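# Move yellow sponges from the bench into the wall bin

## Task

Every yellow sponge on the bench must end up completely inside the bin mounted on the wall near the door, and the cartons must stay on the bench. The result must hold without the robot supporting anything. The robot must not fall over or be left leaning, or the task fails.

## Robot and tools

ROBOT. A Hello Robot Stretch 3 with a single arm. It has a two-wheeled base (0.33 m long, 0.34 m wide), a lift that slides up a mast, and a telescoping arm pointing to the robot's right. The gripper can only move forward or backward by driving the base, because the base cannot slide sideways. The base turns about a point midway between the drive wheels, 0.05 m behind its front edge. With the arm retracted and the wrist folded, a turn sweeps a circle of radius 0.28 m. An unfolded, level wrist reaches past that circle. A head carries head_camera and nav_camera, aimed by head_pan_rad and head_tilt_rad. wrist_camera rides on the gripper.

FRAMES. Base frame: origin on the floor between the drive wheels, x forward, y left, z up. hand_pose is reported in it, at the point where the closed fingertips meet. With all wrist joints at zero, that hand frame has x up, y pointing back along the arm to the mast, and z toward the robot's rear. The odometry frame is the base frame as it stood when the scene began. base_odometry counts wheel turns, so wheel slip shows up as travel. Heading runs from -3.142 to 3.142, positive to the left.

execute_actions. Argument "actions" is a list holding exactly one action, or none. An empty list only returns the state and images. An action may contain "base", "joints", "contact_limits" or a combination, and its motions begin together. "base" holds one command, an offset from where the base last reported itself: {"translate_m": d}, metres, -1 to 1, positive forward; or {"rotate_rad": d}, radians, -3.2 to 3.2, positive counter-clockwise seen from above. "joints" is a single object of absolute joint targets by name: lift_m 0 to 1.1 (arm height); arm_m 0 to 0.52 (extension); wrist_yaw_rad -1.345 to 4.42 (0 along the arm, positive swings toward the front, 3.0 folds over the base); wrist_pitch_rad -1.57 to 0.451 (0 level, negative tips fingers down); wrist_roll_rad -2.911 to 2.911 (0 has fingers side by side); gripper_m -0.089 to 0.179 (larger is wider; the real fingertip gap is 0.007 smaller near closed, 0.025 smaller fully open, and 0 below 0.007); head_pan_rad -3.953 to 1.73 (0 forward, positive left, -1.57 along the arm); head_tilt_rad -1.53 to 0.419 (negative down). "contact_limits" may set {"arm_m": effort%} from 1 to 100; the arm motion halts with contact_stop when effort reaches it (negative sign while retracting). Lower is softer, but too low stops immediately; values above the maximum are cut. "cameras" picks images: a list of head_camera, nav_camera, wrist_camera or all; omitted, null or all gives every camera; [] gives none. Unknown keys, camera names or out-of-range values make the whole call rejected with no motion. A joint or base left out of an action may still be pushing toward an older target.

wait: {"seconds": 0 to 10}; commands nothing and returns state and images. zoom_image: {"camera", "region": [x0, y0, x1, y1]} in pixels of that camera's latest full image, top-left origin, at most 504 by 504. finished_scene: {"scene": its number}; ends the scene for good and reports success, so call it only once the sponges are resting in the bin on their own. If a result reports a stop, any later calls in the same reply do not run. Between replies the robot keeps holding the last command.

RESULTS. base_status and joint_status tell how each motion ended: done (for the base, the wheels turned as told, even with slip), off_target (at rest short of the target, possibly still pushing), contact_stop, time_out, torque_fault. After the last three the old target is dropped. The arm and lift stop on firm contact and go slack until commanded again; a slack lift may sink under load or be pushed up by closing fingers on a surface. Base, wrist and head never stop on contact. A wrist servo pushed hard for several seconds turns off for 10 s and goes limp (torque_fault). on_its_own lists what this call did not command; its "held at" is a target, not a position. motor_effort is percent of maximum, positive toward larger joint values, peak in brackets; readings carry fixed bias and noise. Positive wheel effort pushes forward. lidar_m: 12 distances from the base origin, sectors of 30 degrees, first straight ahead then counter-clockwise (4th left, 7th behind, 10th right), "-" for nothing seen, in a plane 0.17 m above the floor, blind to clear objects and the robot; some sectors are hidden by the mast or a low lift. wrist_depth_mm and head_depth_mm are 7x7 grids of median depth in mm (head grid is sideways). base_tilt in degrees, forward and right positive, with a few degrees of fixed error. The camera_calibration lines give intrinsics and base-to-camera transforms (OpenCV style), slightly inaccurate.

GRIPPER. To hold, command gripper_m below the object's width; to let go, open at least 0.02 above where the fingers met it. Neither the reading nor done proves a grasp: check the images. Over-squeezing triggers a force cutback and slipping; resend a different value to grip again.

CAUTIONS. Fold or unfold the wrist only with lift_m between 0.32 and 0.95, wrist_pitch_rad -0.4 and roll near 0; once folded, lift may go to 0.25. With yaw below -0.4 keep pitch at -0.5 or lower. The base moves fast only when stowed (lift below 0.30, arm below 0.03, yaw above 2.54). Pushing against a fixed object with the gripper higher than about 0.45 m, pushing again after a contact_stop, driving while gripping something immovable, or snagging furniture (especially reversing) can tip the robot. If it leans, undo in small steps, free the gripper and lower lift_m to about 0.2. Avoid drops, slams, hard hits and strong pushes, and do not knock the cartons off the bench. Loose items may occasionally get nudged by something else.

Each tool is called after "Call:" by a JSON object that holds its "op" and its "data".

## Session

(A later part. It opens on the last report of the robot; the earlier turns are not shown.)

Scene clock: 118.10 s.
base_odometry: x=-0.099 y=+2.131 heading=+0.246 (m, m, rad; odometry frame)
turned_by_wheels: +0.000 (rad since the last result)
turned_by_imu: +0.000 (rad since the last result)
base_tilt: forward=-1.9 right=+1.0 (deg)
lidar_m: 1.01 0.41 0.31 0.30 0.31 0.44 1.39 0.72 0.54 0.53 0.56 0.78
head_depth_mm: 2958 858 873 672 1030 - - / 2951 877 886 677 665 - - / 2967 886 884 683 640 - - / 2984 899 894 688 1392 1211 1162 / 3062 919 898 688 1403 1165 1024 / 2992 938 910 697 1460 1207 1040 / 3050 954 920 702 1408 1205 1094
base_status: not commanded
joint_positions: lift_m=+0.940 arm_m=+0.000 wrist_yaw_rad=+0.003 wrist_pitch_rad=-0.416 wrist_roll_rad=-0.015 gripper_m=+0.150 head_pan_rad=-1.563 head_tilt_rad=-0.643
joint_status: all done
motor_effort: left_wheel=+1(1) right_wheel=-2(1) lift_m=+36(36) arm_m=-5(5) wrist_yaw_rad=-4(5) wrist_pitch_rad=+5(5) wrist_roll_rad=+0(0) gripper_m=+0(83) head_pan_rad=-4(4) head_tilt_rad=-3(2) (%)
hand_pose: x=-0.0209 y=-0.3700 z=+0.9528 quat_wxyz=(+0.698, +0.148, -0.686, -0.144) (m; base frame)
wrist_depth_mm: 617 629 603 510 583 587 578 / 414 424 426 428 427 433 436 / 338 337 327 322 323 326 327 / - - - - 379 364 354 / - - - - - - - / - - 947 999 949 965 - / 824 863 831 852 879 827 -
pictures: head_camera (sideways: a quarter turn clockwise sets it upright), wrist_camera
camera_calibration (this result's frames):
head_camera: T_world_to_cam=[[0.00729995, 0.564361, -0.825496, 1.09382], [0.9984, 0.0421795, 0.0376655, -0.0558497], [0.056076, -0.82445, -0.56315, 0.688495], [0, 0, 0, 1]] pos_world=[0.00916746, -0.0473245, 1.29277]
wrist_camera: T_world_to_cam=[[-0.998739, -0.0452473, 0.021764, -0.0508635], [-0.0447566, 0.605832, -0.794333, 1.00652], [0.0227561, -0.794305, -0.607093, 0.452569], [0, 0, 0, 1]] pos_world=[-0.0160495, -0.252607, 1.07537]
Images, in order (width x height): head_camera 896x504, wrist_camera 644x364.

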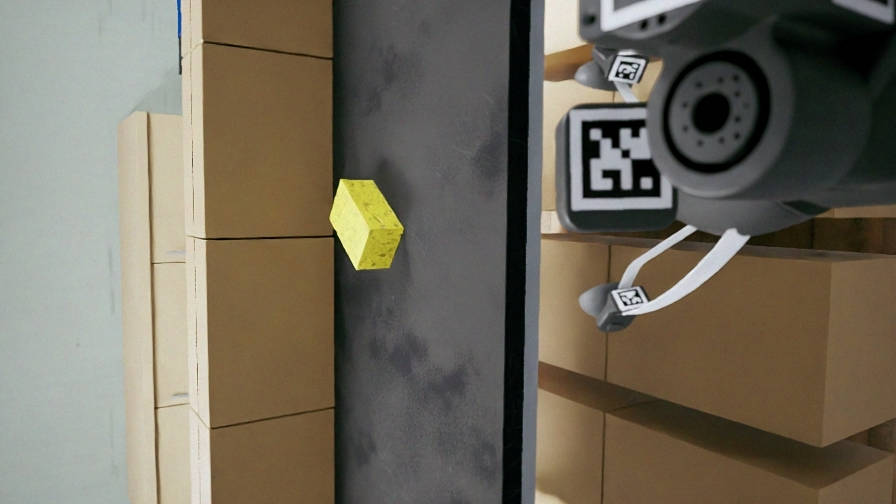

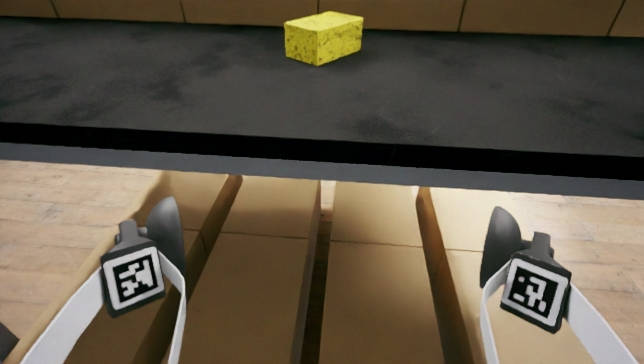

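Call:
{"op": "execute_actions", "data": {"actions": [{"base":{"translate_m":0.163},"joints":{"lift_m":1.03,"wrist_pitch_rad":-0.57,"wrist_yaw_rad":-0.7,"arm_m":0.46,"head_pan_rad":-1.75}}], "cameras": ["head_camera","wrist_camera"]}}

Scene clock: 124.27 s.
base_odometry: x=+0.059 y=+2.171 heading=+0.246 (m, m, rad; odometry frame)
turned_by_wheels: +0.000 (rad since the last result)
turned_by_imu: +0.000 (rad since the last result)
base_tilt: forward=-1.8 right=+1.0 (deg)
lidar_m: 0.99 0.40 0.30 0.29 0.31 0.44 1.36 0.73 0.55 0.53 0.56 0.81
head_depth_mm: 3101 - - 688 1463 1196 1056 / 3052 - 905 677 1408 1153 1043 / 3014 883 902 682 1386 1191 1097 / 2927 875 908 686 1444 1193 1023 / 2892 - 893 689 1353 1173 1019 / 2964 2579 889 695 1399 1237 1035 / 2892 2550 889 701 1336 1176 1017
base_status: done
joint_positions: lift_m=+1.030 arm_m=+0.460 wrist_yaw_rad=-0.698 wrist_pitch_rad=-0.581 wrist_roll_rad=-0.015 gripper_m=+0.150 head_pan_rad=-1.743 head_tilt_rad=-0.643
joint_status: all done
motor_effort: left_wheel=+1(8) right_wheel=-1(2) lift_m=+36(35) arm_m=+4(1) wrist_yaw_rad=-2(4) wrist_pitch_rad=+4(4) wrist_roll_rad=+0(0) gripper_m=+0(1) head_pan_rad=-3(20) head_tilt_rad=-2(2) (%)
hand_pose: x=-0.1507 y=-0.7585 z=+1.0077 quat_wxyz=(+0.573, -0.038, -0.701, -0.423) (m; base frame)
wrist_depth_mm: 179 199 235 279 345 446 539 / 193 218 259 317 397 435 436 / 210 237 286 343 366 369 363 / 228 264 302 313 314 315 315 / 251 269 272 221 274 283 276 / 241 - 245 197 239 238 245 / 218 218 218 185 215 219 221
pictures: head_camera (sideways: a quarter turn clockwise sets it upright), wrist_camera
camera_calibration (this result's frames):
head_camera: T_world_to_cam=[[0.108345, 0.553912, -0.825496, 1.0932], [0.989789, -0.13747, 0.0376655, -0.0557972], [-0.0926177, -0.821148, -0.56315, 0.689402], [0, 0, 0, 1]] pos_world=[0.000634704, -0.0471078, 1.29277]
wrist_camera: T_world_to_cam=[[-0.79422, 0.607457, 0.0145441, 0.333815], [0.435084, 0.585234, -0.684254, 1.22544], [-0.424166, -0.53712, -0.729099, 0.430902], [0, 0, 0, 1]] pos_world=[-0.0852728, -0.688501, 1.14783]
Images, in order (width x height): head_camera 896x504, wrist_camera 644x364.

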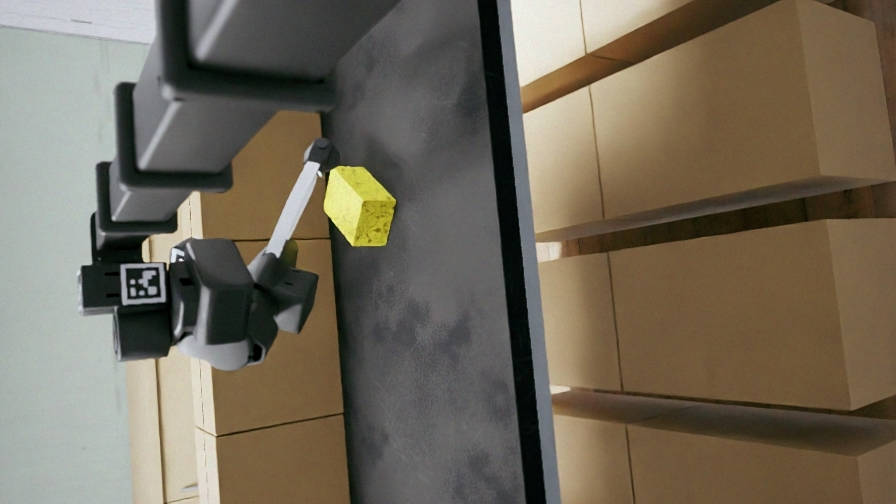

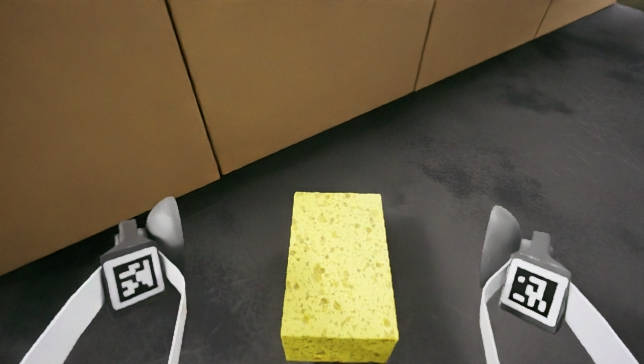

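Call:
{"op": "execute_actions", "data": {"actions": [{"joints":{"lift_m":0.971}}], "cameras": []}}

Call:
{"op": "execute_actions", "data": {"actions": [{"joints":{"gripper_m":0.03}}], "cameras": ["wrist_camera"]}}

Call:
{"op": "execute_actions", "data": {"actions": [{"joints":{"lift_m":1.0}}], "cameras": ["wrist_camera"]}}

Scene clock: 127.13 s.
base_odometry: x=+0.059 y=+2.171 heading=+0.246 (m, m, rad; odometry frame)
turned_by_wheels: +0.000 (rad since the last result)
turned_by_imu: +0.000 (rad since the last result)
base_tilt: forward=-1.7 right=+1.0 (deg)
lidar_m: 0.99 0.40 0.30 0.29 0.31 0.43 1.36 0.73 0.55 0.53 0.56 0.81
head_depth_mm: 3129 908 939 - 1386 1185 1058 / 3082 905 - 631 1416 1158 1036 / 3033 3294 816 682 1385 1199 1095 / 2974 2620 873 684 1437 1199 1025 / 2963 2596 856 691 1353 1174 1027 / 2952 2550 892 696 1398 1242 1032 / 2965 2534 880 704 1325 1173 1010
base_status: not commanded
joint_positions: lift_m=+0.971 arm_m=+0.460 wrist_yaw_rad=-0.698 wrist_pitch_rad=-0.581 wrist_roll_rad=-0.015 gripper_m=+0.150 head_pan_rad=-1.743 head_tilt_rad=-0.643
joint_status: all done
motor_effort: left_wheel=+1(1) right_wheel=-1(1) lift_m=+22(31) arm_m=+4(3) wrist_yaw_rad=-3(3) wrist_pitch_rad=+4(4) wrist_roll_rad=+0(0) gripper_m=-1(0) head_pan_rad=-4(3) head_tilt_rad=-2(2) (%)
hand_pose: x=-0.1507 y=-0.7585 z=+0.9493 quat_wxyz=(+0.573, -0.038, -0.701, -0.423) (m; base frame)
wrist_depth_mm: 178 200 235 277 342 396 414 / 191 218 257 305 325 328 329 / 209 239 263 200 273 271 275 / 225 231 233 171 220 234 234 / 203 209 204 151 194 211 206 / 181 - 181 138 144 178 183 / - 163 163 160 163 164 164
pictures: none
No camera images: the call's "cameras" was empty. Leave "cameras" out to get every camera's image.

Scene clock: 128.83 s.
base_odometry: x=+0.059 y=+2.171 heading=+0.246 (m, m, rad; odometry frame)
turned_by_wheels: +0.000 (rad since the last result)
turned_by_imu: +0.000 (rad since the last result)
base_tilt: forward=-1.8 right=+0.9 (deg)
lidar_m: 0.99 0.40 0.30 0.29 0.31 0.43 1.36 0.73 0.55 0.54 0.56 0.81
head_depth_mm: 3058 906 938 - 1391 1192 1059 / 3032 902 - 629 1415 1152 1040 / 3037 3222 840 681 1387 1188 1100 / 3081 2639 849 687 1438 1195 1026 / 2978 2634 856 689 1356 1173 1016 / 2946 2588 890 696 1409 1241 1032 / 2879 2559 887 701 1326 1177 1012
base_status: not commanded
joint_positions: lift_m=+0.971 arm_m=+0.460 wrist_yaw_rad=-0.698 wrist_pitch_rad=-0.581 wrist_roll_rad=-0.015 gripper_m=+0.031 head_pan_rad=-1.743 head_tilt_rad=-0.643
joint_status: all done
motor_effort: left_wheel=+1(1) right_wheel=-1(1) lift_m=+22(22) arm_m=+4(3) wrist_yaw_rad=-2(2) wrist_pitch_rad=+4(4) wrist_roll_rad=+0(0) gripper_m=-14(87) head_pan_rad=-3(3) head_tilt_rad=-2(3) (%)
hand_pose: x=-0.1507 y=-0.7584 z=+0.9491 quat_wxyz=(+0.573, -0.038, -0.701, -0.423) (m; base frame)
wrist_depth_mm: 179 200 233 277 345 393 407 / 192 217 256 305 328 324 326 / 209 237 265 197 270 276 272 / 224 232 235 170 227 235 235 / 202 203 201 148 153 205 204 / 181 181 173 139 139 182 182 / 162 163 163 160 162 164 164
pictures: wrist_camera
camera_calibration (this result's frames):
wrist_camera: T_world_to_cam=[[-0.794227, 0.607447, 0.0145078, 0.3347], [0.435435, 0.585653, -0.683672, 1.18507], [-0.423791, -0.536673, -0.729646, 0.389179], [0, 0, 0, 1]] pos_world=[-0.0852621, -0.68849, 1.0893]
Images, in order (width x height): wrist_camera 644x364.

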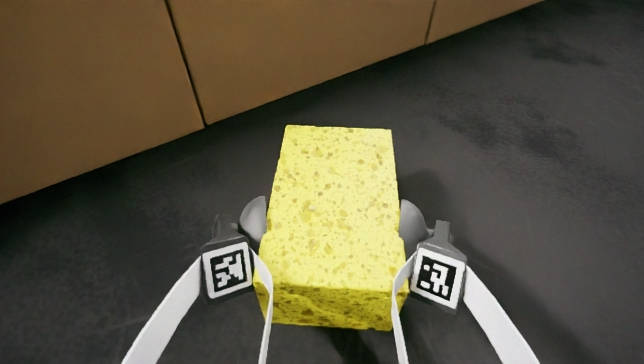

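Scene clock: 129.87 s.
base_odometry: x=+0.059 y=+2.171 heading=+0.246 (m, m, rad; odometry frame)
turned_by_wheels: +0.000 (rad since the last result)
turned_by_imu: +0.000 (rad since the last result)
base_tilt: forward=-1.9 right=+1.0 (deg)
lidar_m: 0.99 0.40 0.30 0.29 0.31 0.43 1.36 0.73 0.55 0.54 0.56 0.81
head_depth_mm: 3119 914 - 646 1450 1199 1059 / 3085 3303 - 650 1422 1154 1042 / 3018 - 883 680 1377 1179 1092 / 3015 - 871 685 1428 1199 1023 / 2963 - 886 692 1351 1185 1015 / 2921 2543 885 695 1402 1239 1028 / 2936 2542 887 700 1325 1175 1006
base_status: not commanded
joint_positions: lift_m=+1.000 arm_m=+0.460 wrist_yaw_rad=-0.698 wrist_pitch_rad=-0.582 wrist_roll_rad=-0.015 gripper_m=+0.031 head_pan_rad=-1.743 head_tilt_rad=-0.643
joint_status: all done
motor_effort: left_wheel=+1(1) right_wheel=-1(1) lift_m=+36(38) arm_m=+3(3) wrist_yaw_rad=-2(3) wrist_pitch_rad=+4(4) wrist_roll_rad=+0(0) gripper_m=-14(15) head_pan_rad=-4(4) head_tilt_rad=-2(2) (%)
hand_pose: x=-0.1506 y=-0.7583 z=+0.9774 quat_wxyz=(+0.573, -0.037, -0.701, -0.423) (m; base frame)
wrist_depth_mm: 180 200 234 275 342 434 475 / 193 217 257 316 363 380 384 / 209 237 291 197 315 317 318 / 230 256 270 170 265 272 273 / 236 237 234 148 153 238 238 / 211 211 202 138 139 212 212 / 189 190 189 187 187 190 192
pictures: wrist_camera
camera_calibration (this result's frames):
wrist_camera: T_world_to_cam=[[-0.794234, 0.607439, 0.0144716, 0.334324], [0.435788, 0.586073, -0.683086, 1.20411], [-0.423415, -0.536224, -0.730194, 0.410831], [0, 0, 0, 1]] pos_world=[-0.0852514, -0.688478, 1.11766]
Images, in order (width x height): wrist_camera 644x364.

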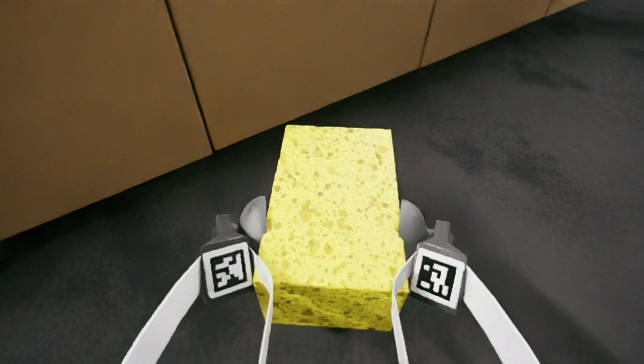

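Call:
{"op": "execute_actions", "data": {"actions": [{"base":{"translate_m":-0.35},"joints":{"arm_m":0.0,"wrist_yaw_rad":0.0}}], "cameras": []}}

Call:
{"op": "execute_actions", "data": {"actions": [{"base":{"translate_m":-0.1},"joints":{"lift_m":0.88,"wrist_pitch_rad":-0.4,"wrist_yaw_rad":1.5}}], "cameras": []}}

Call:
{"op": "execute_actions", "data": {"actions": [{"base":{"translate_m":-0.75},"joints":{"lift_m":0.285,"wrist_yaw_rad":2.7,"head_pan_rad":-1.57,"head_tilt_rad":-0.6}}]}}

Scene clock: 135.97 s.
base_odometry: x=-0.281 y=+2.085 heading=+0.246 (m, m, rad; odometry frame)
turned_by_wheels: +0.000 (rad since the last result)
turned_by_imu: +0.000 (rad since the last result)
base_tilt: forward=-1.8 right=+1.0 (deg)
lidar_m: 1.04 0.42 0.32 0.31 0.32 0.46 1.43 2.17 0.54 0.52 0.55 0.82
head_depth_mm: 3079 899 923 - - - - / 3076 881 916 - - - - / 3053 887 901 713 - - - / 2986 904 891 716 - - - / 2967 911 881 721 - 1137 1002 / 2920 2556 886 697 1336 1248 1031 / 2880 2499 875 698 1327 1178 1006
base_status: done
joint_positions: lift_m=+1.000 arm_m=+0.000 wrist_yaw_rad=-0.001 wrist_pitch_rad=-0.583 wrist_roll_rad=-0.015 gripper_m=+0.031 head_pan_rad=-1.743 head_tilt_rad=-0.643
joint_status: all done
motor_effort: left_wheel=+1(4) right_wheel=-1(5) lift_m=+36(36) arm_m=-5(6) wrist_yaw_rad=+1(2) wrist_pitch_rad=+4(4) wrist_roll_rad=+0(0) gripper_m=-14(14) head_pan_rad=-4(4) head_tilt_rad=-2(2) (%)
hand_pose: x=-0.0218 y=-0.3460 z=+0.9773 quat_wxyz=(+0.683, +0.204, -0.672, -0.202) (m; base frame)
wrist_depth_mm: 469 473 471 474 474 488 483 / 378 378 379 386 380 380 388 / 416 351 344 197 330 327 322 / - - - 169 - - - / - - - 149 153 - - / 886 912 874 138 139 - 597 / - - 961 849 838 796 -
pictures: none
No camera images: the call's "cameras" was empty. Leave "cameras" out to get every camera's image.

Scene clock: 138.20 s.
base_odometry: x=-0.377 y=+2.061 heading=+0.246 (m, m, rad; odometry frame)
turned_by_wheels: +0.000 (rad since the last result)
turned_by_imu: +0.000 (rad since the last result)
base_tilt: forward=-1.8 right=+1.0 (deg)
lidar_m: 1.05 0.42 0.32 0.31 0.33 0.46 1.45 2.08 0.53 0.52 0.54 0.77
head_depth_mm: 3135 3259 917 673 1726 1500 - / 3046 875 903 679 1734 1250 - / 3013 890 898 679 1347 1216 - / 3014 901 884 685 1391 1267 - / 2935 919 884 691 1350 1171 1005 / 2881 2522 880 698 1327 1166 993 / 2916 2501 865 703 1340 1240 1062
base_status: done
joint_positions: lift_m=+0.880 arm_m=+0.000 wrist_yaw_rad=+1.497 wrist_pitch_rad=-0.425 wrist_roll_rad=-0.015 gripper_m=+0.031 head_pan_rad=-1.743 head_tilt_rad=-0.643
joint_status: all done
motor_effort: left_wheel=+1(4) right_wheel=-1(3) lift_m=+22(32) arm_m=-5(5) wrist_yaw_rad=+4(5) wrist_pitch_rad=+8(8) wrist_roll_rad=+0(0) gripper_m=-14(14) head_pan_rad=-3(4) head_tilt_rad=-2(2) (%)
hand_pose: x=+0.2015 y=-0.1619 z=+0.8914 quat_wxyz=(+0.611, +0.577, -0.400, +0.365) (m; base frame)
wrist_depth_mm: 567 839 - - - 897 478 / 576 852 - - - - - / 574 857 - 198 - - - / 574 839 - 169 - - - / 585 823 - 149 153 - - / 589 854 - 138 139 883 888 / 582 802 - - - 813 774
pictures: none
No camera images: the call's "cameras" was empty. Leave "cameras" out to get every camera's image.

Scene clock: 146.10 s.
base_odometry: x=-1.105 y=+1.878 heading=+0.246 (m, m, rad; odometry frame)
turned_by_wheels: +0.000 (rad since the last result)
turned_by_imu: -0.002 (rad since the last result)
base_tilt: forward=-1.9 right=+0.9 (deg)
lidar_m: 1.16 0.47 0.35 0.34 0.36 0.51 1.50 1.44 1.90 1.36 0.61 0.72
head_depth_mm: 2874 3164 3340 2489 1851 1498 1247 / 2864 3256 3445 2491 1877 1499 1257 / 2921 3179 3479 2492 1880 1508 1257 / 2977 3211 3529 2515 1873 1507 1266 / 2937 3236 3564 2522 1843 1526 1260 / 2993 2791 1364 2328 1567 1427 1233 / 2979 2725 896 2237 1526 1213 936
base_status: done
joint_positions: lift_m=+0.285 arm_m=+0.000 wrist_yaw_rad=+2.698 wrist_pitch_rad=-0.424 wrist_roll_rad=-0.015 gripper_m=+0.031 head_pan_rad=-1.577 head_tilt_rad=-0.606
joint_status: all done
motor_effort: left_wheel=+1(8) right_wheel=-1(5) lift_m=+22(22) arm_m=-5(5) wrist_yaw_rad=+2(4) wrist_pitch_rad=+8(8) wrist_roll_rad=+0(0) gripper_m=-14(14) head_pan_rad=+3(19) head_tilt_rad=+3(10) (%)
hand_pose: x=+0.0747 y=+0.0566 z=+0.2966 quat_wxyz=(+0.298, +0.702, -0.004, +0.647) (m; base frame)
wrist_depth_mm: 306 331 358 394 436 494 563 / 331 357 393 433 485 543 637 / 363 390 434 198 546 631 722 / - 427 474 169 598 670 686 / - 476 481 149 153 577 578 / - 505 - 138 139 494 491 / - - - 418 422 429 427
pictures: head_camera (sideways: a quarter turn clockwise sets it upright), nav_camera (sideways: a quarter turn counterclockwise sets it upright), wrist_camera
camera_calibration (this result's frames):
head_camera: T_world_to_cam=[[0.0150483, 0.533809, -0.845471, 1.11982], [0.998903, 0.0294801, 0.0363922, -0.0541968], [0.044351, -0.845091, -0.53278, 0.649054], [0, 0, 0, 1]] pos_world=[0.00849969, -0.0476623, 1.29455]
nav_camera: T_world_to_cam=[[-0.0277892, -0.52762, 0.849026, -1.05656], [-0.999278, -0.00736323, -0.0372828, 0.103211], [0.0259227, -0.849449, -0.527034, 0.648519], [0, 0, 0, 1]] pos_world=[0.0569641, -0.00581829, 1.24269]
wrist_camera: T_world_to_cam=[[0.920415, -0.390356, 0.0214265, -0.0455803], [-0.224028, -0.571562, -0.789385, 0.309661], [0.320387, 0.721761, -0.613525, 0.284645], [0, 0, 0, 1]] pos_world=[0.020129, -0.0462474, 0.420055]
Images, in order (width x height): head_camera 896x504, nav_camera 672x504, wrist_camera 644x364.

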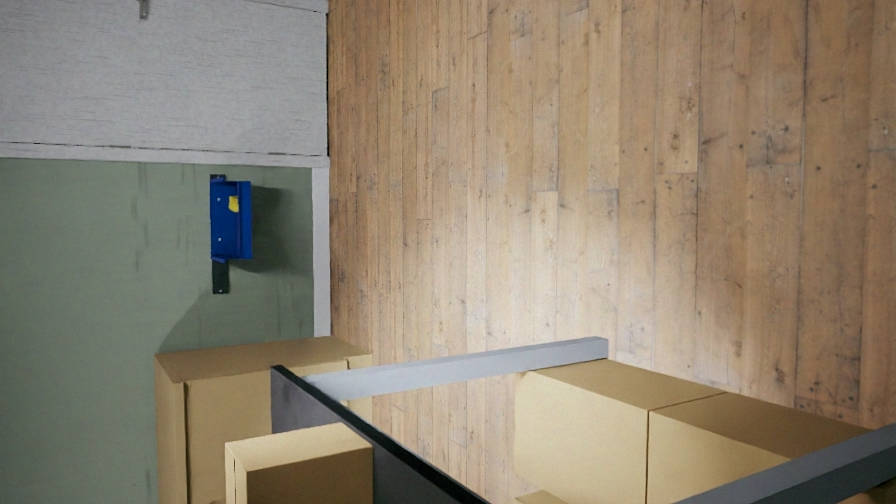

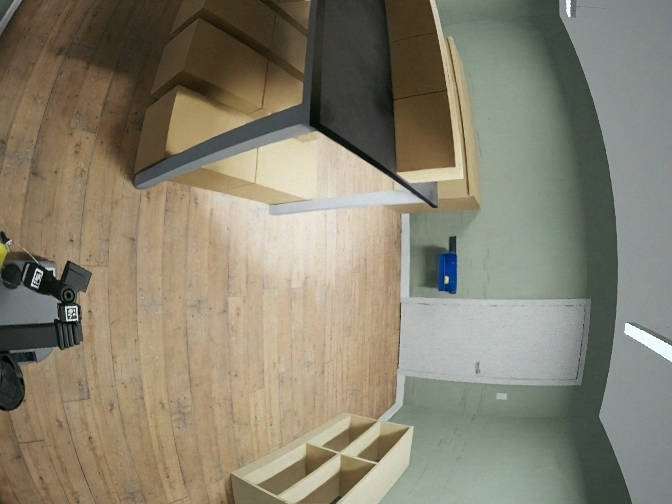

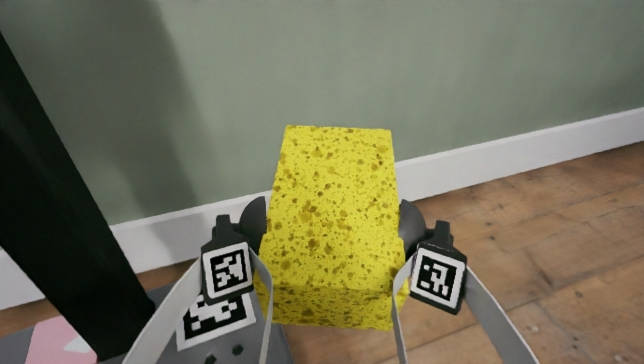

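Call:
{"op": "execute_actions", "data": {"actions": [{"base":{"rotate_rad":-1.54},"joints":{"head_pan_rad":0.0}}], "cameras": []}}

Call:
{"op": "execute_actions", "data": {"actions": [{"base":{"translate_m":1.0}}], "cameras": ["head_camera"]}}

Scene clock: 149.57 s.
base_odometry: x=-1.105 y=+1.878 heading=-1.294 (m, m, rad; odometry frame)
turned_by_wheels: -1.540 (rad since the last result)
turned_by_imu: -1.558 (rad since the last result)
base_tilt: forward=-1.8 right=+1.0 (deg)
lidar_m: 1.27 0.61 0.74 1.06 0.45 0.35 0.34 0.36 0.52 1.50 1.44 1.90
head_depth_mm: 2832 3156 3402 2467 1853 1502 1256 / 2849 3185 3372 2488 1861 1491 1254 / 2890 3200 3448 2499 1873 1507 1254 / 2998 3220 3538 2522 1908 1517 1253 / 2992 3169 3340 2436 1776 1513 1262 / 3005 2757 1286 2424 1563 1355 1240 / 3007 2723 889 876 1527 1175 932
base_status: done
joint_positions: lift_m=+0.285 arm_m=+0.000 wrist_yaw_rad=+2.698 wrist_pitch_rad=-0.424 wrist_roll_rad=-0.015 gripper_m=+0.031 head_pan_rad=-0.007 head_tilt_rad=-0.606
joint_status: all done
motor_effort: left_wheel=+2(12) right_wheel=-2(4) lift_m=+22(22) arm_m=-5(5) wrist_yaw_rad=+2(3) wrist_pitch_rad=+8(8) wrist_roll_rad=+0(1) gripper_m=-14(13) head_pan_rad=+3(41) head_tilt_rad=+3(3) (%)
hand_pose: x=+0.0747 y=+0.0566 z=+0.2966 quat_wxyz=(+0.298, +0.702, -0.004, +0.647) (m; base frame)
wrist_depth_mm: 896 - - - 785 574 652 / 863 - - - 814 596 725 / 812 844 842 198 768 655 820 / - 670 678 170 655 703 699 / - 568 551 149 153 570 572 / - 502 - 139 139 487 494 / - - - 416 421 437 428
pictures: none
No camera images: the call's "cameras" was empty. Leave "cameras" out to get every camera's image.

Scene clock: 154.67 s.
base_odometry: x=-0.831 y=+0.916 heading=-1.294 (m, m, rad; odometry frame)
turned_by_wheels: +0.000 (rad since the last result)
turned_by_imu: +0.001 (rad since the last result)
base_tilt: forward=-1.8 right=+0.9 (deg)
lidar_m: 1.92 0.43 0.35 0.34 0.36 0.53 1.34 1.42 1.60 1.57 1.29 2.40
head_depth_mm: 2004 2223 2423 2476 1871 1491 1248 / 2019 2241 2426 2520 1865 1492 1253 / 2035 2247 2478 2501 1889 1508 1254 / 2079 2279 2527 2501 1899 1521 1257 / 2091 2285 2541 2557 1912 1534 1270 / 2104 2227 1995 2248 1935 1541 1267 / 2102 2254 1903 2183 1958 1544 1278
base_status: done
joint_positions: lift_m=+0.285 arm_m=+0.000 wrist_yaw_rad=+2.698 wrist_pitch_rad=-0.424 wrist_roll_rad=-0.015 gripper_m=+0.031 head_pan_rad=-0.007 head_tilt_rad=-0.605
joint_status: not commanded
motor_effort: left_wheel=+1(11) right_wheel=-1(3) lift_m=+22(22) arm_m=-5(5) wrist_yaw_rad=+3(3) wrist_pitch_rad=+8(8) wrist_roll_rad=+0(0) gripper_m=-14(14) head_pan_rad=+3(4) head_tilt_rad=+3(3) (%)
hand_pose: x=+0.0747 y=+0.0566 z=+0.2966 quat_wxyz=(+0.298, +0.702, -0.004, +0.647) (m; base frame)
wrist_depth_mm: 591 563 569 581 536 - - / 382 384 413 438 463 - - / 363 398 438 198 495 857 857 / - 435 479 170 546 679 690 / - 484 501 149 153 582 575 / - 499 - 138 139 493 497 / - - - 416 415 427 435
pictures: head_camera (sideways: a quarter turn clockwise sets it upright)
camera_calibration (this result's frames):
head_camera: T_world_to_cam=[[-0.532809, 0.0154537, -0.846095, 1.12397], [-0.028751, 0.998925, 0.0363505, -0.0478738], [0.845747, 0.0436939, -0.531792, 0.64288], [0, 0, 0, 1]] pos_world=[0.0537727, 0.0023628, 1.29461]
Images, in order (width x height): head_camera 896x504.

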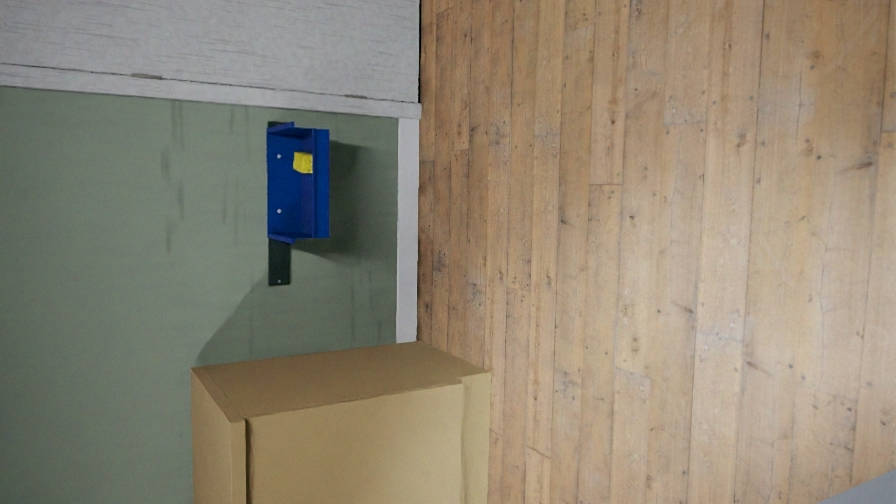

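Call:
{"op": "execute_actions", "data": {"actions": [{"base":{"translate_m":1.0}}], "cameras": []}}

Call:
{"op": "execute_actions", "data": {"actions": [{"base":{"translate_m":0.62}}], "cameras": []}}

Call:
{"op": "execute_actions", "data": {"actions": [{"base":{"rotate_rad":1.49},"joints":{"lift_m":0.66,"head_pan_rad":-1.57,"head_tilt_rad":-0.9}}], "cameras": []}}

Call:
{"op": "execute_actions", "data": {"actions": [{"joints":{"wrist_yaw_rad":0.0,"wrist_pitch_rad":-0.57}}], "cameras": ["head_camera","wrist_camera"]}}

Scene clock: 161.17 s.
base_odometry: x=-0.558 y=-0.045 heading=-1.294 (m, m, rad; odometry frame)
turned_by_wheels: +0.000 (rad since the last result)
turned_by_imu: +0.001 (rad since the last result)
base_tilt: forward=-1.8 right=+1.0 (deg)
lidar_m: 1.42 0.98 1.24 2.89 0.82 0.67 1.46 2.18 1.30 1.25 1.74 1.44
head_depth_mm: 1160 1275 1408 1516 1724 1495 1253 / 1175 1291 1417 1489 1750 1503 1255 / 1184 1292 1442 1517 1750 1512 1261 / 1185 1313 1450 1603 1768 1511 1263 / 1205 1312 1477 1669 1810 1526 1263 / 1209 1329 1479 1635 1771 1528 1274 / 1216 1347 1336 1298 1320 1391 1274
base_status: done
joint_positions: lift_m=+0.285 arm_m=+0.000 wrist_yaw_rad=+2.698 wrist_pitch_rad=-0.424 wrist_roll_rad=-0.015 gripper_m=+0.031 head_pan_rad=-0.007 head_tilt_rad=-0.605
joint_status: not commanded
motor_effort: left_wheel=+1(10) right_wheel=-1(4) lift_m=+22(22) arm_m=-5(5) wrist_yaw_rad=+3(2) wrist_pitch_rad=+8(8) wrist_roll_rad=+0(0) gripper_m=-14(14) head_pan_rad=+4(3) head_tilt_rad=+2(2) (%)
hand_pose: x=+0.0747 y=+0.0566 z=+0.2966 quat_wxyz=(+0.298, +0.702, -0.004, +0.647) (m; base frame)
wrist_depth_mm: - - - - - 930 817 / - - - - - - 939 / 867 840 858 198 852 861 869 / - 680 677 170 660 688 687 / - 561 563 149 153 571 574 / - 498 - 138 138 491 496 / - - - 417 417 428 430
pictures: none
No camera images: the call's "cameras" was empty. Leave "cameras" out to get every camera's image.

Scene clock: 164.93 s.
base_odometry: x=-0.388 y=-0.642 heading=-1.294 (m, m, rad; odometry frame)
turned_by_wheels: +0.000 (rad since the last result)
turned_by_imu: +0.001 (rad since the last result)
base_tilt: forward=-1.8 right=+1.0 (deg)
lidar_m: 0.80 0.67 0.54 1.03 1.63 1.25 1.25 2.07 1.36 1.68 1.03 0.82
head_depth_mm: 632 692 770 858 959 887 1190 / 639 699 778 869 969 914 1200 / 646 708 786 879 987 922 1199 / 650 715 792 893 996 1134 1264 / 656 723 801 901 1008 1198 1271 / 662 729 810 908 1043 1219 1275 / 668 737 819 925 1051 1178 1206
base_status: done
joint_positions: lift_m=+0.285 arm_m=+0.000 wrist_yaw_rad=+2.698 wrist_pitch_rad=-0.424 wrist_roll_rad=-0.015 gripper_m=+0.031 head_pan_rad=-0.007 head_tilt_rad=-0.605
joint_status: not commanded
motor_effort: left_wheel=+1(10) right_wheel=-1(2) lift_m=+22(22) arm_m=-5(5) wrist_yaw_rad=+2(3) wrist_pitch_rad=+8(8) wrist_roll_rad=+0(0) gripper_m=-13(13) head_pan_rad=+3(3) head_tilt_rad=+2(3) (%)
hand_pose: x=+0.0747 y=+0.0566 z=+0.2966 quat_wxyz=(+0.298, +0.702, -0.004, +0.647) (m; base frame)
wrist_depth_mm: - - - 572 607 670 694 / - - - 632 678 766 752 / 844 846 853 198 757 811 737 / - 674 677 170 663 688 677 / - 572 553 149 153 572 574 / - 502 - 138 139 487 488 / - - - 417 418 430 424
pictures: none
No camera images: the call's "cameras" was empty. Leave "cameras" out to get every camera's image.

Scene clock: 169.17 s.
base_odometry: x=-0.388 y=-0.642 heading=+0.196 (m, m, rad; odometry frame)
turned_by_wheels: +1.490 (rad since the last result)
turned_by_imu: +1.513 (rad since the last result)
base_tilt: forward=-1.9 right=+1.0 (deg)
lidar_m: 0.73 1.79 1.28 1.25 2.06 1.36 1.69 1.11 0.83 0.80 0.71 0.54
head_depth_mm: 679 784 927 1008 1371 1274 - / 681 787 928 1012 1388 1290 1057 / 682 795 930 1031 1372 1306 - / 686 790 936 1034 1394 1311 1104 / 686 790 934 1143 1409 1281 1134 / 689 796 941 1149 1414 1283 1140 / 687 795 941 1154 1323 1247 1129
base_status: done
joint_positions: lift_m=+0.660 arm_m=+0.000 wrist_yaw_rad=+2.698 wrist_pitch_rad=-0.424 wrist_roll_rad=-0.015 gripper_m=+0.031 head_pan_rad=-1.563 head_tilt_rad=-0.889
joint_status: all done
motor_effort: left_wheel=-2(9) right_wheel=+1(4) lift_m=+36(37) arm_m=-5(5) wrist_yaw_rad=+2(2) wrist_pitch_rad=+8(8) wrist_roll_rad=+0(0) gripper_m=-14(14) head_pan_rad=-4(41) head_tilt_rad=-4(21) (%)
hand_pose: x=+0.0747 y=+0.0566 z=+0.6710 quat_wxyz=(+0.298, +0.702, -0.004, +0.647) (m; base frame)
wrist_depth_mm: - - - - - - - / - - - - - - - / - - - 198 - - - / - - - 170 - - - / - - - 149 153 - - / 877 959 872 138 139 924 970 / 807 - 816 803 795 820 810
pictures: none
No camera images: the call's "cameras" was empty. Leave "cameras" out to get every camera's image.

Scene clock: 171.53 s.
base_odometry: x=-0.388 y=-0.642 heading=+0.196 (m, m, rad; odometry frame)
turned_by_wheels: +0.000 (rad since the last result)
turned_by_imu: +0.000 (rad since the last result)
base_tilt: forward=-1.8 right=+0.9 (deg)
lidar_m: 0.73 1.79 1.28 1.25 2.07 1.36 1.69 1.11 0.83 0.80 0.72 0.55
head_depth_mm: 680 785 929 1011 1372 1281 - / 680 783 933 1013 1380 1291 - / 684 791 930 1025 918 - - / 685 791 932 1032 1358 1273 1126 / 688 793 943 1144 1400 1283 1135 / 689 795 940 1144 1406 1294 1135 / 688 797 946 1150 1319 1249 1140
base_status: not commanded
joint_positions: lift_m=+0.660 arm_m=+0.000 wrist_yaw_rad=+0.003 wrist_pitch_rad=-0.581 wrist_roll_rad=-0.015 gripper_m=+0.031 head_pan_rad=-1.563 head_tilt_rad=-0.889
joint_status: all done
motor_effort: left_wheel=-3(3) right_wheel=+1(1) lift_m=+36(36) arm_m=-5(5) wrist_yaw_rad=-5(5) wrist_pitch_rad=+4(7) wrist_roll_rad=+0(0) gripper_m=-15(13) head_pan_rad=-4(4) head_tilt_rad=-3(3) (%)
hand_pose: x=-0.0210 y=-0.3462 z=+0.6376 quat_wxyz=(+0.683, +0.205, -0.672, -0.200) (m; base frame)
wrist_depth_mm: 571 570 539 523 533 519 414 / 628 645 631 508 525 476 393 / 637 730 721 199 442 438 371 / 640 863 871 170 379 383 739 / 658 898 929 149 153 895 909 / 653 827 813 139 138 834 845 / 657 744 748 750 737 760 749
pictures: head_camera (sideways: a quarter turn clockwise sets it upright), wrist_camera
camera_calibration (this result's frames):
head_camera: T_world_to_cam=[[0.0058729, 0.748791, -0.66278, 0.881751], [0.998481, 0.0319164, 0.0449058, -0.0652629], [0.0547786, -0.662037, -0.747466, 0.928251], [0, 0, 0, 1]] pos_world=[0.00913706, -0.0436279, 1.28117]
wrist_camera: T_world_to_cam=[[-0.998736, -0.0481238, 0.0145056, -0.0393926], [-0.045028, 0.728418, -0.683651, 0.713551], [0.0223337, -0.68344, -0.729665, 0.396545], [0, 0, 0, 1]] pos_world=[-0.0160694, -0.250644, 0.777736]
Images, in order (width x height): head_camera 896x504, wrist_camera 644x364.

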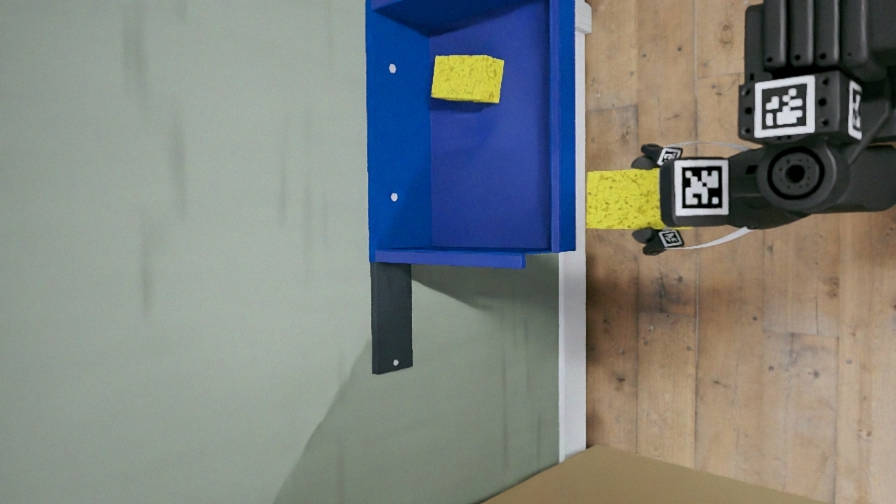

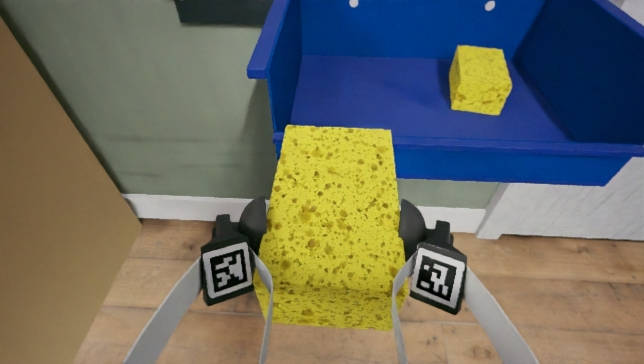

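Call:
{"op": "execute_actions", "data": {"actions": [{"base":{"translate_m":-0.05},"joints":{"lift_m":0.63,"arm_m":0.31}}], "cameras": ["wrist_camera"]}}

Call:
{"op": "execute_actions", "data": {"actions": [{"joints":{"lift_m":0.562}}], "cameras": ["wrist_camera"]}}

Scene clock: 176.13 s.
base_odometry: x=-0.437 y=-0.651 heading=+0.196 (m, m, rad; odometry frame)
turned_by_wheels: +0.000 (rad since the last result)
turned_by_imu: -0.001 (rad since the last result)
base_tilt: forward=-1.8 right=+1.0 (deg)
lidar_m: 0.73 1.75 1.28 1.26 2.04 1.32 1.64 1.11 0.83 0.80 0.78 0.59
head_depth_mm: 683 785 926 971 1366 1282 - / 683 789 926 1047 1376 1267 1116 / 680 788 933 - 1370 1282 1127 / 686 793 935 1008 964 1276 1127 / 689 794 944 1108 1408 1294 1128 / 688 795 940 1142 1406 1288 1141 / 686 795 943 1149 1380 1296 1139
base_status: done
joint_positions: lift_m=+0.630 arm_m=+0.310 wrist_yaw_rad=+0.001 wrist_pitch_rad=-0.583 wrist_roll_rad=-0.015 gripper_m=+0.031 head_pan_rad=-1.563 head_tilt_rad=-0.889
joint_status: all done
motor_effort: left_wheel=-2(9) right_wheel=+1(1) lift_m=+22(33) arm_m=+3(3) wrist_yaw_rad=-1(3) wrist_pitch_rad=+5(4) wrist_roll_rad=+0(0) gripper_m=-15(14) head_pan_rad=-4(4) head_tilt_rad=-4(4) (%)
hand_pose: x=-0.0213 y=-0.6552 z=+0.6078 quat_wxyz=(+0.683, +0.205, -0.672, -0.202) (m; base frame)
wrist_depth_mm: 254 250 246 242 241 237 233 / 271 253 257 254 253 249 245 / 328 201 290 198 280 284 278 / 369 190 323 170 315 316 305 / 145 193 266 148 153 247 277 / 142 194 247 138 139 217 215 / 143 184 231 227 227 224 225
pictures: wrist_camera
camera_calibration (this result's frames):
wrist_camera: T_world_to_cam=[[-0.99881, -0.0465963, 0.0144293, -0.0530967], [-0.0438977, 0.72964, -0.682421, 0.918328], [0.0212701, -0.682242, -0.730817, 0.16512], [0, 0, 0, 1]] pos_world=[-0.0162331, -0.559871, 0.748125]
Images, in order (width x height): wrist_camera 644x364.

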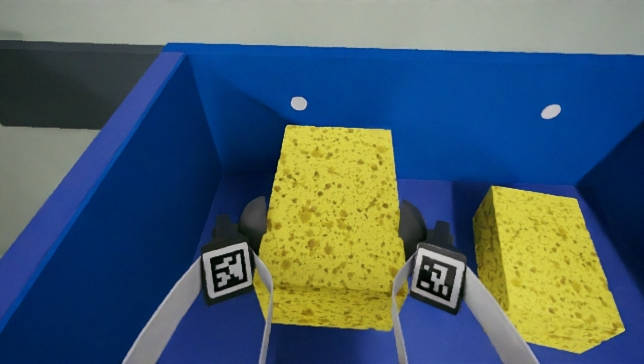

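Scene clock: 177.60 s.
base_odometry: x=-0.437 y=-0.651 heading=+0.196 (m, m, rad; odometry frame)
turned_by_wheels: +0.000 (rad since the last result)
turned_by_imu: +0.000 (rad since the last result)
base_tilt: forward=-1.8 right=+1.0 (deg)
lidar_m: 0.73 1.74 1.28 1.27 2.04 1.32 1.64 1.11 0.83 0.80 0.79 0.59
head_depth_mm: 681 781 929 965 1385 1273 1132 / 683 789 927 1012 1402 1262 1120 / 682 787 931 1041 1413 1279 1120 / 686 791 933 1020 961 1275 1124 / 684 794 933 1107 1411 1286 1127 / 690 794 937 1147 1421 1295 1135 / 689 797 940 1152 1371 1302 1138
base_status: not commanded
joint_positions: lift_m=+0.562 arm_m=+0.310 wrist_yaw_rad=+0.001 wrist_pitch_rad=-0.583 wrist_roll_rad=-0.015 gripper_m=+0.031 head_pan_rad=-1.563 head_tilt_rad=-0.889
joint_status: all done
motor_effort: left_wheel=-2(2) right_wheel=+1(1) lift_m=+22(23) arm_m=+3(3) wrist_yaw_rad=-2(2) wrist_pitch_rad=+4(5) wrist_roll_rad=+0(0) gripper_m=-13(14) head_pan_rad=-4(3) head_tilt_rad=-3(4) (%)
hand_pose: x=-0.0213 y=-0.6552 z=+0.5398 quat_wxyz=(+0.683, +0.205, -0.672, -0.202) (m; base frame)
wrist_depth_mm: 136 185 231 227 225 222 218 / 136 187 259 255 249 248 245 / 138 188 274 197 271 267 206 / 139 190 237 170 231 226 177 / 140 192 205 149 153 204 155 / 141 181 177 138 139 181 167 / 143 163 167 164 163 168 167
pictures: wrist_camera
camera_calibration (this result's frames):
wrist_camera: T_world_to_cam=[[-0.99881, -0.0465964, 0.0144288, -0.0521153], [-0.0438976, 0.729646, -0.682414, 0.871922], [0.0212701, -0.682235, -0.730823, 0.115424], [0, 0, 0, 1]] pos_world=[-0.0162331, -0.559877, 0.680119]
Images, in order (width x height): wrist_camera 644x364.

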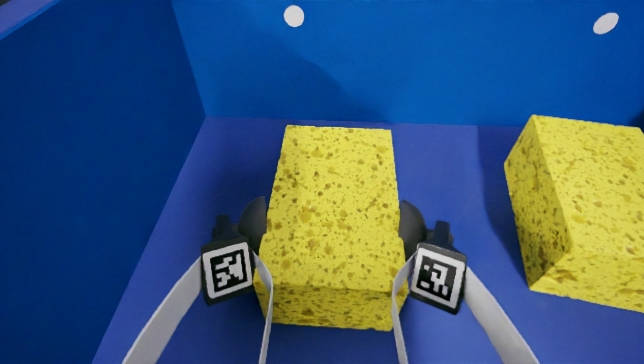

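Call:
{"op": "execute_actions", "data": {"actions": [{"joints":{"gripper_m":0.105}}], "cameras": []}}

Call:
{"op": "execute_actions", "data": {"actions": [{"joints":{"lift_m":0.68}}], "cameras": ["wrist_camera"]}}

Scene clock: 179.67 s.
base_odometry: x=-0.437 y=-0.651 heading=+0.196 (m, m, rad; odometry frame)
turned_by_wheels: +0.000 (rad since the last result)
turned_by_imu: +0.000 (rad since the last result)
base_tilt: forward=-1.8 right=+0.9 (deg)
lidar_m: 0.73 1.75 1.28 1.26 2.05 1.32 1.64 1.11 0.83 0.80 0.79 0.59
head_depth_mm: 681 785 924 967 1369 1267 1131 / 681 787 931 1008 1412 1259 1119 / 684 792 928 1042 1405 1269 1122 / 684 791 938 1020 956 1278 1129 / 687 791 942 1111 1407 1286 1133 / 688 794 941 1149 1424 1299 1138 / 688 794 937 1154 1369 1304 1136
base_status: not commanded
joint_positions: lift_m=+0.562 arm_m=+0.310 wrist_yaw_rad=+0.001 wrist_pitch_rad=-0.583 wrist_roll_rad=-0.015 gripper_m=+0.105 head_pan_rad=-1.563 head_tilt_rad=-0.889
joint_status: all done
motor_effort: left_wheel=-2(2) right_wheel=+1(1) lift_m=+22(22) arm_m=+4(4) wrist_yaw_rad=-2(3) wrist_pitch_rad=+5(4) wrist_roll_rad=+0(0) gripper_m=+0(80) head_pan_rad=-4(3) head_tilt_rad=-3(4) (%)
hand_pose: x=-0.0213 y=-0.6552 z=+0.5398 quat_wxyz=(+0.683, +0.205, -0.672, -0.202) (m; base frame)
wrist_depth_mm: 136 184 230 226 226 221 219 / 137 186 258 255 250 248 244 / 138 189 275 277 271 267 207 / 139 191 237 176 232 225 177 / 140 186 204 154 199 204 155 / 141 174 177 140 160 182 167 / 140 164 166 164 164 167 168
pictures: none
No camera images: the call's "cameras" was empty. Leave "cameras" out to get every camera's image.

Scene clock: 181.57 s.
base_odometry: x=-0.437 y=-0.651 heading=+0.196 (m, m, rad; odometry frame)
turned_by_wheels: +0.000 (rad since the last result)
turned_by_imu: +0.000 (rad since the last result)
base_tilt: forward=-1.8 right=+0.9 (deg)
lidar_m: 0.73 1.74 1.28 1.26 2.05 1.32 1.63 1.11 0.83 0.80 0.78 0.59
head_depth_mm: 681 787 933 946 1363 - - / 683 785 930 - 1382 1263 1121 / 684 787 929 - 958 1271 1124 / 684 791 933 1012 963 1278 1128 / 685 795 942 1113 1403 1292 1127 / 686 793 937 1149 1416 1293 1134 / 687 797 939 1147 1374 1295 1142
base_status: not commanded
joint_positions: lift_m=+0.680 arm_m=+0.310 wrist_yaw_rad=+0.001 wrist_pitch_rad=-0.583 wrist_roll_rad=-0.015 gripper_m=+0.105 head_pan_rad=-1.563 head_tilt_rad=-0.889
joint_status: all done
motor_effort: left_wheel=-2(2) right_wheel=+1(1) lift_m=+36(38) arm_m=+3(3) wrist_yaw_rad=-2(2) wrist_pitch_rad=+4(4) wrist_roll_rad=+0(0) gripper_m=+1(0) head_pan_rad=-4(3) head_tilt_rad=-3(4) (%)
hand_pose: x=-0.0213 y=-0.6552 z=+0.6572 quat_wxyz=(+0.683, +0.205, -0.672, -0.202) (m; base frame)
wrist_depth_mm: 251 251 246 243 241 237 235 / 287 281 279 274 270 267 264 / 312 299 288 293 285 287 283 / 394 341 325 342 340 327 305 / 480 210 345 350 347 358 319 / 601 182 305 262 311 270 301 / 638 212 275 237 281 246 278
pictures: wrist_camera
camera_calibration (this result's frames):
wrist_camera: T_world_to_cam=[[-0.99881, -0.0465954, 0.0144289, -0.0538096], [-0.0438969, 0.729647, -0.682414, 0.952069], [0.0212693, -0.682235, -0.730823, 0.201253], [0, 0, 0, 1]] pos_world=[-0.0162332, -0.559879, 0.797562]
Images, in order (width x height): wrist_camera 644x364.

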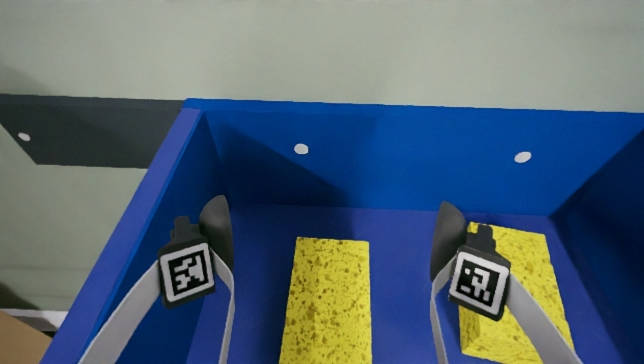

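Call:
{"op": "finished_scene", "data": {"scene": 1}}

The scene is finished: the task was done.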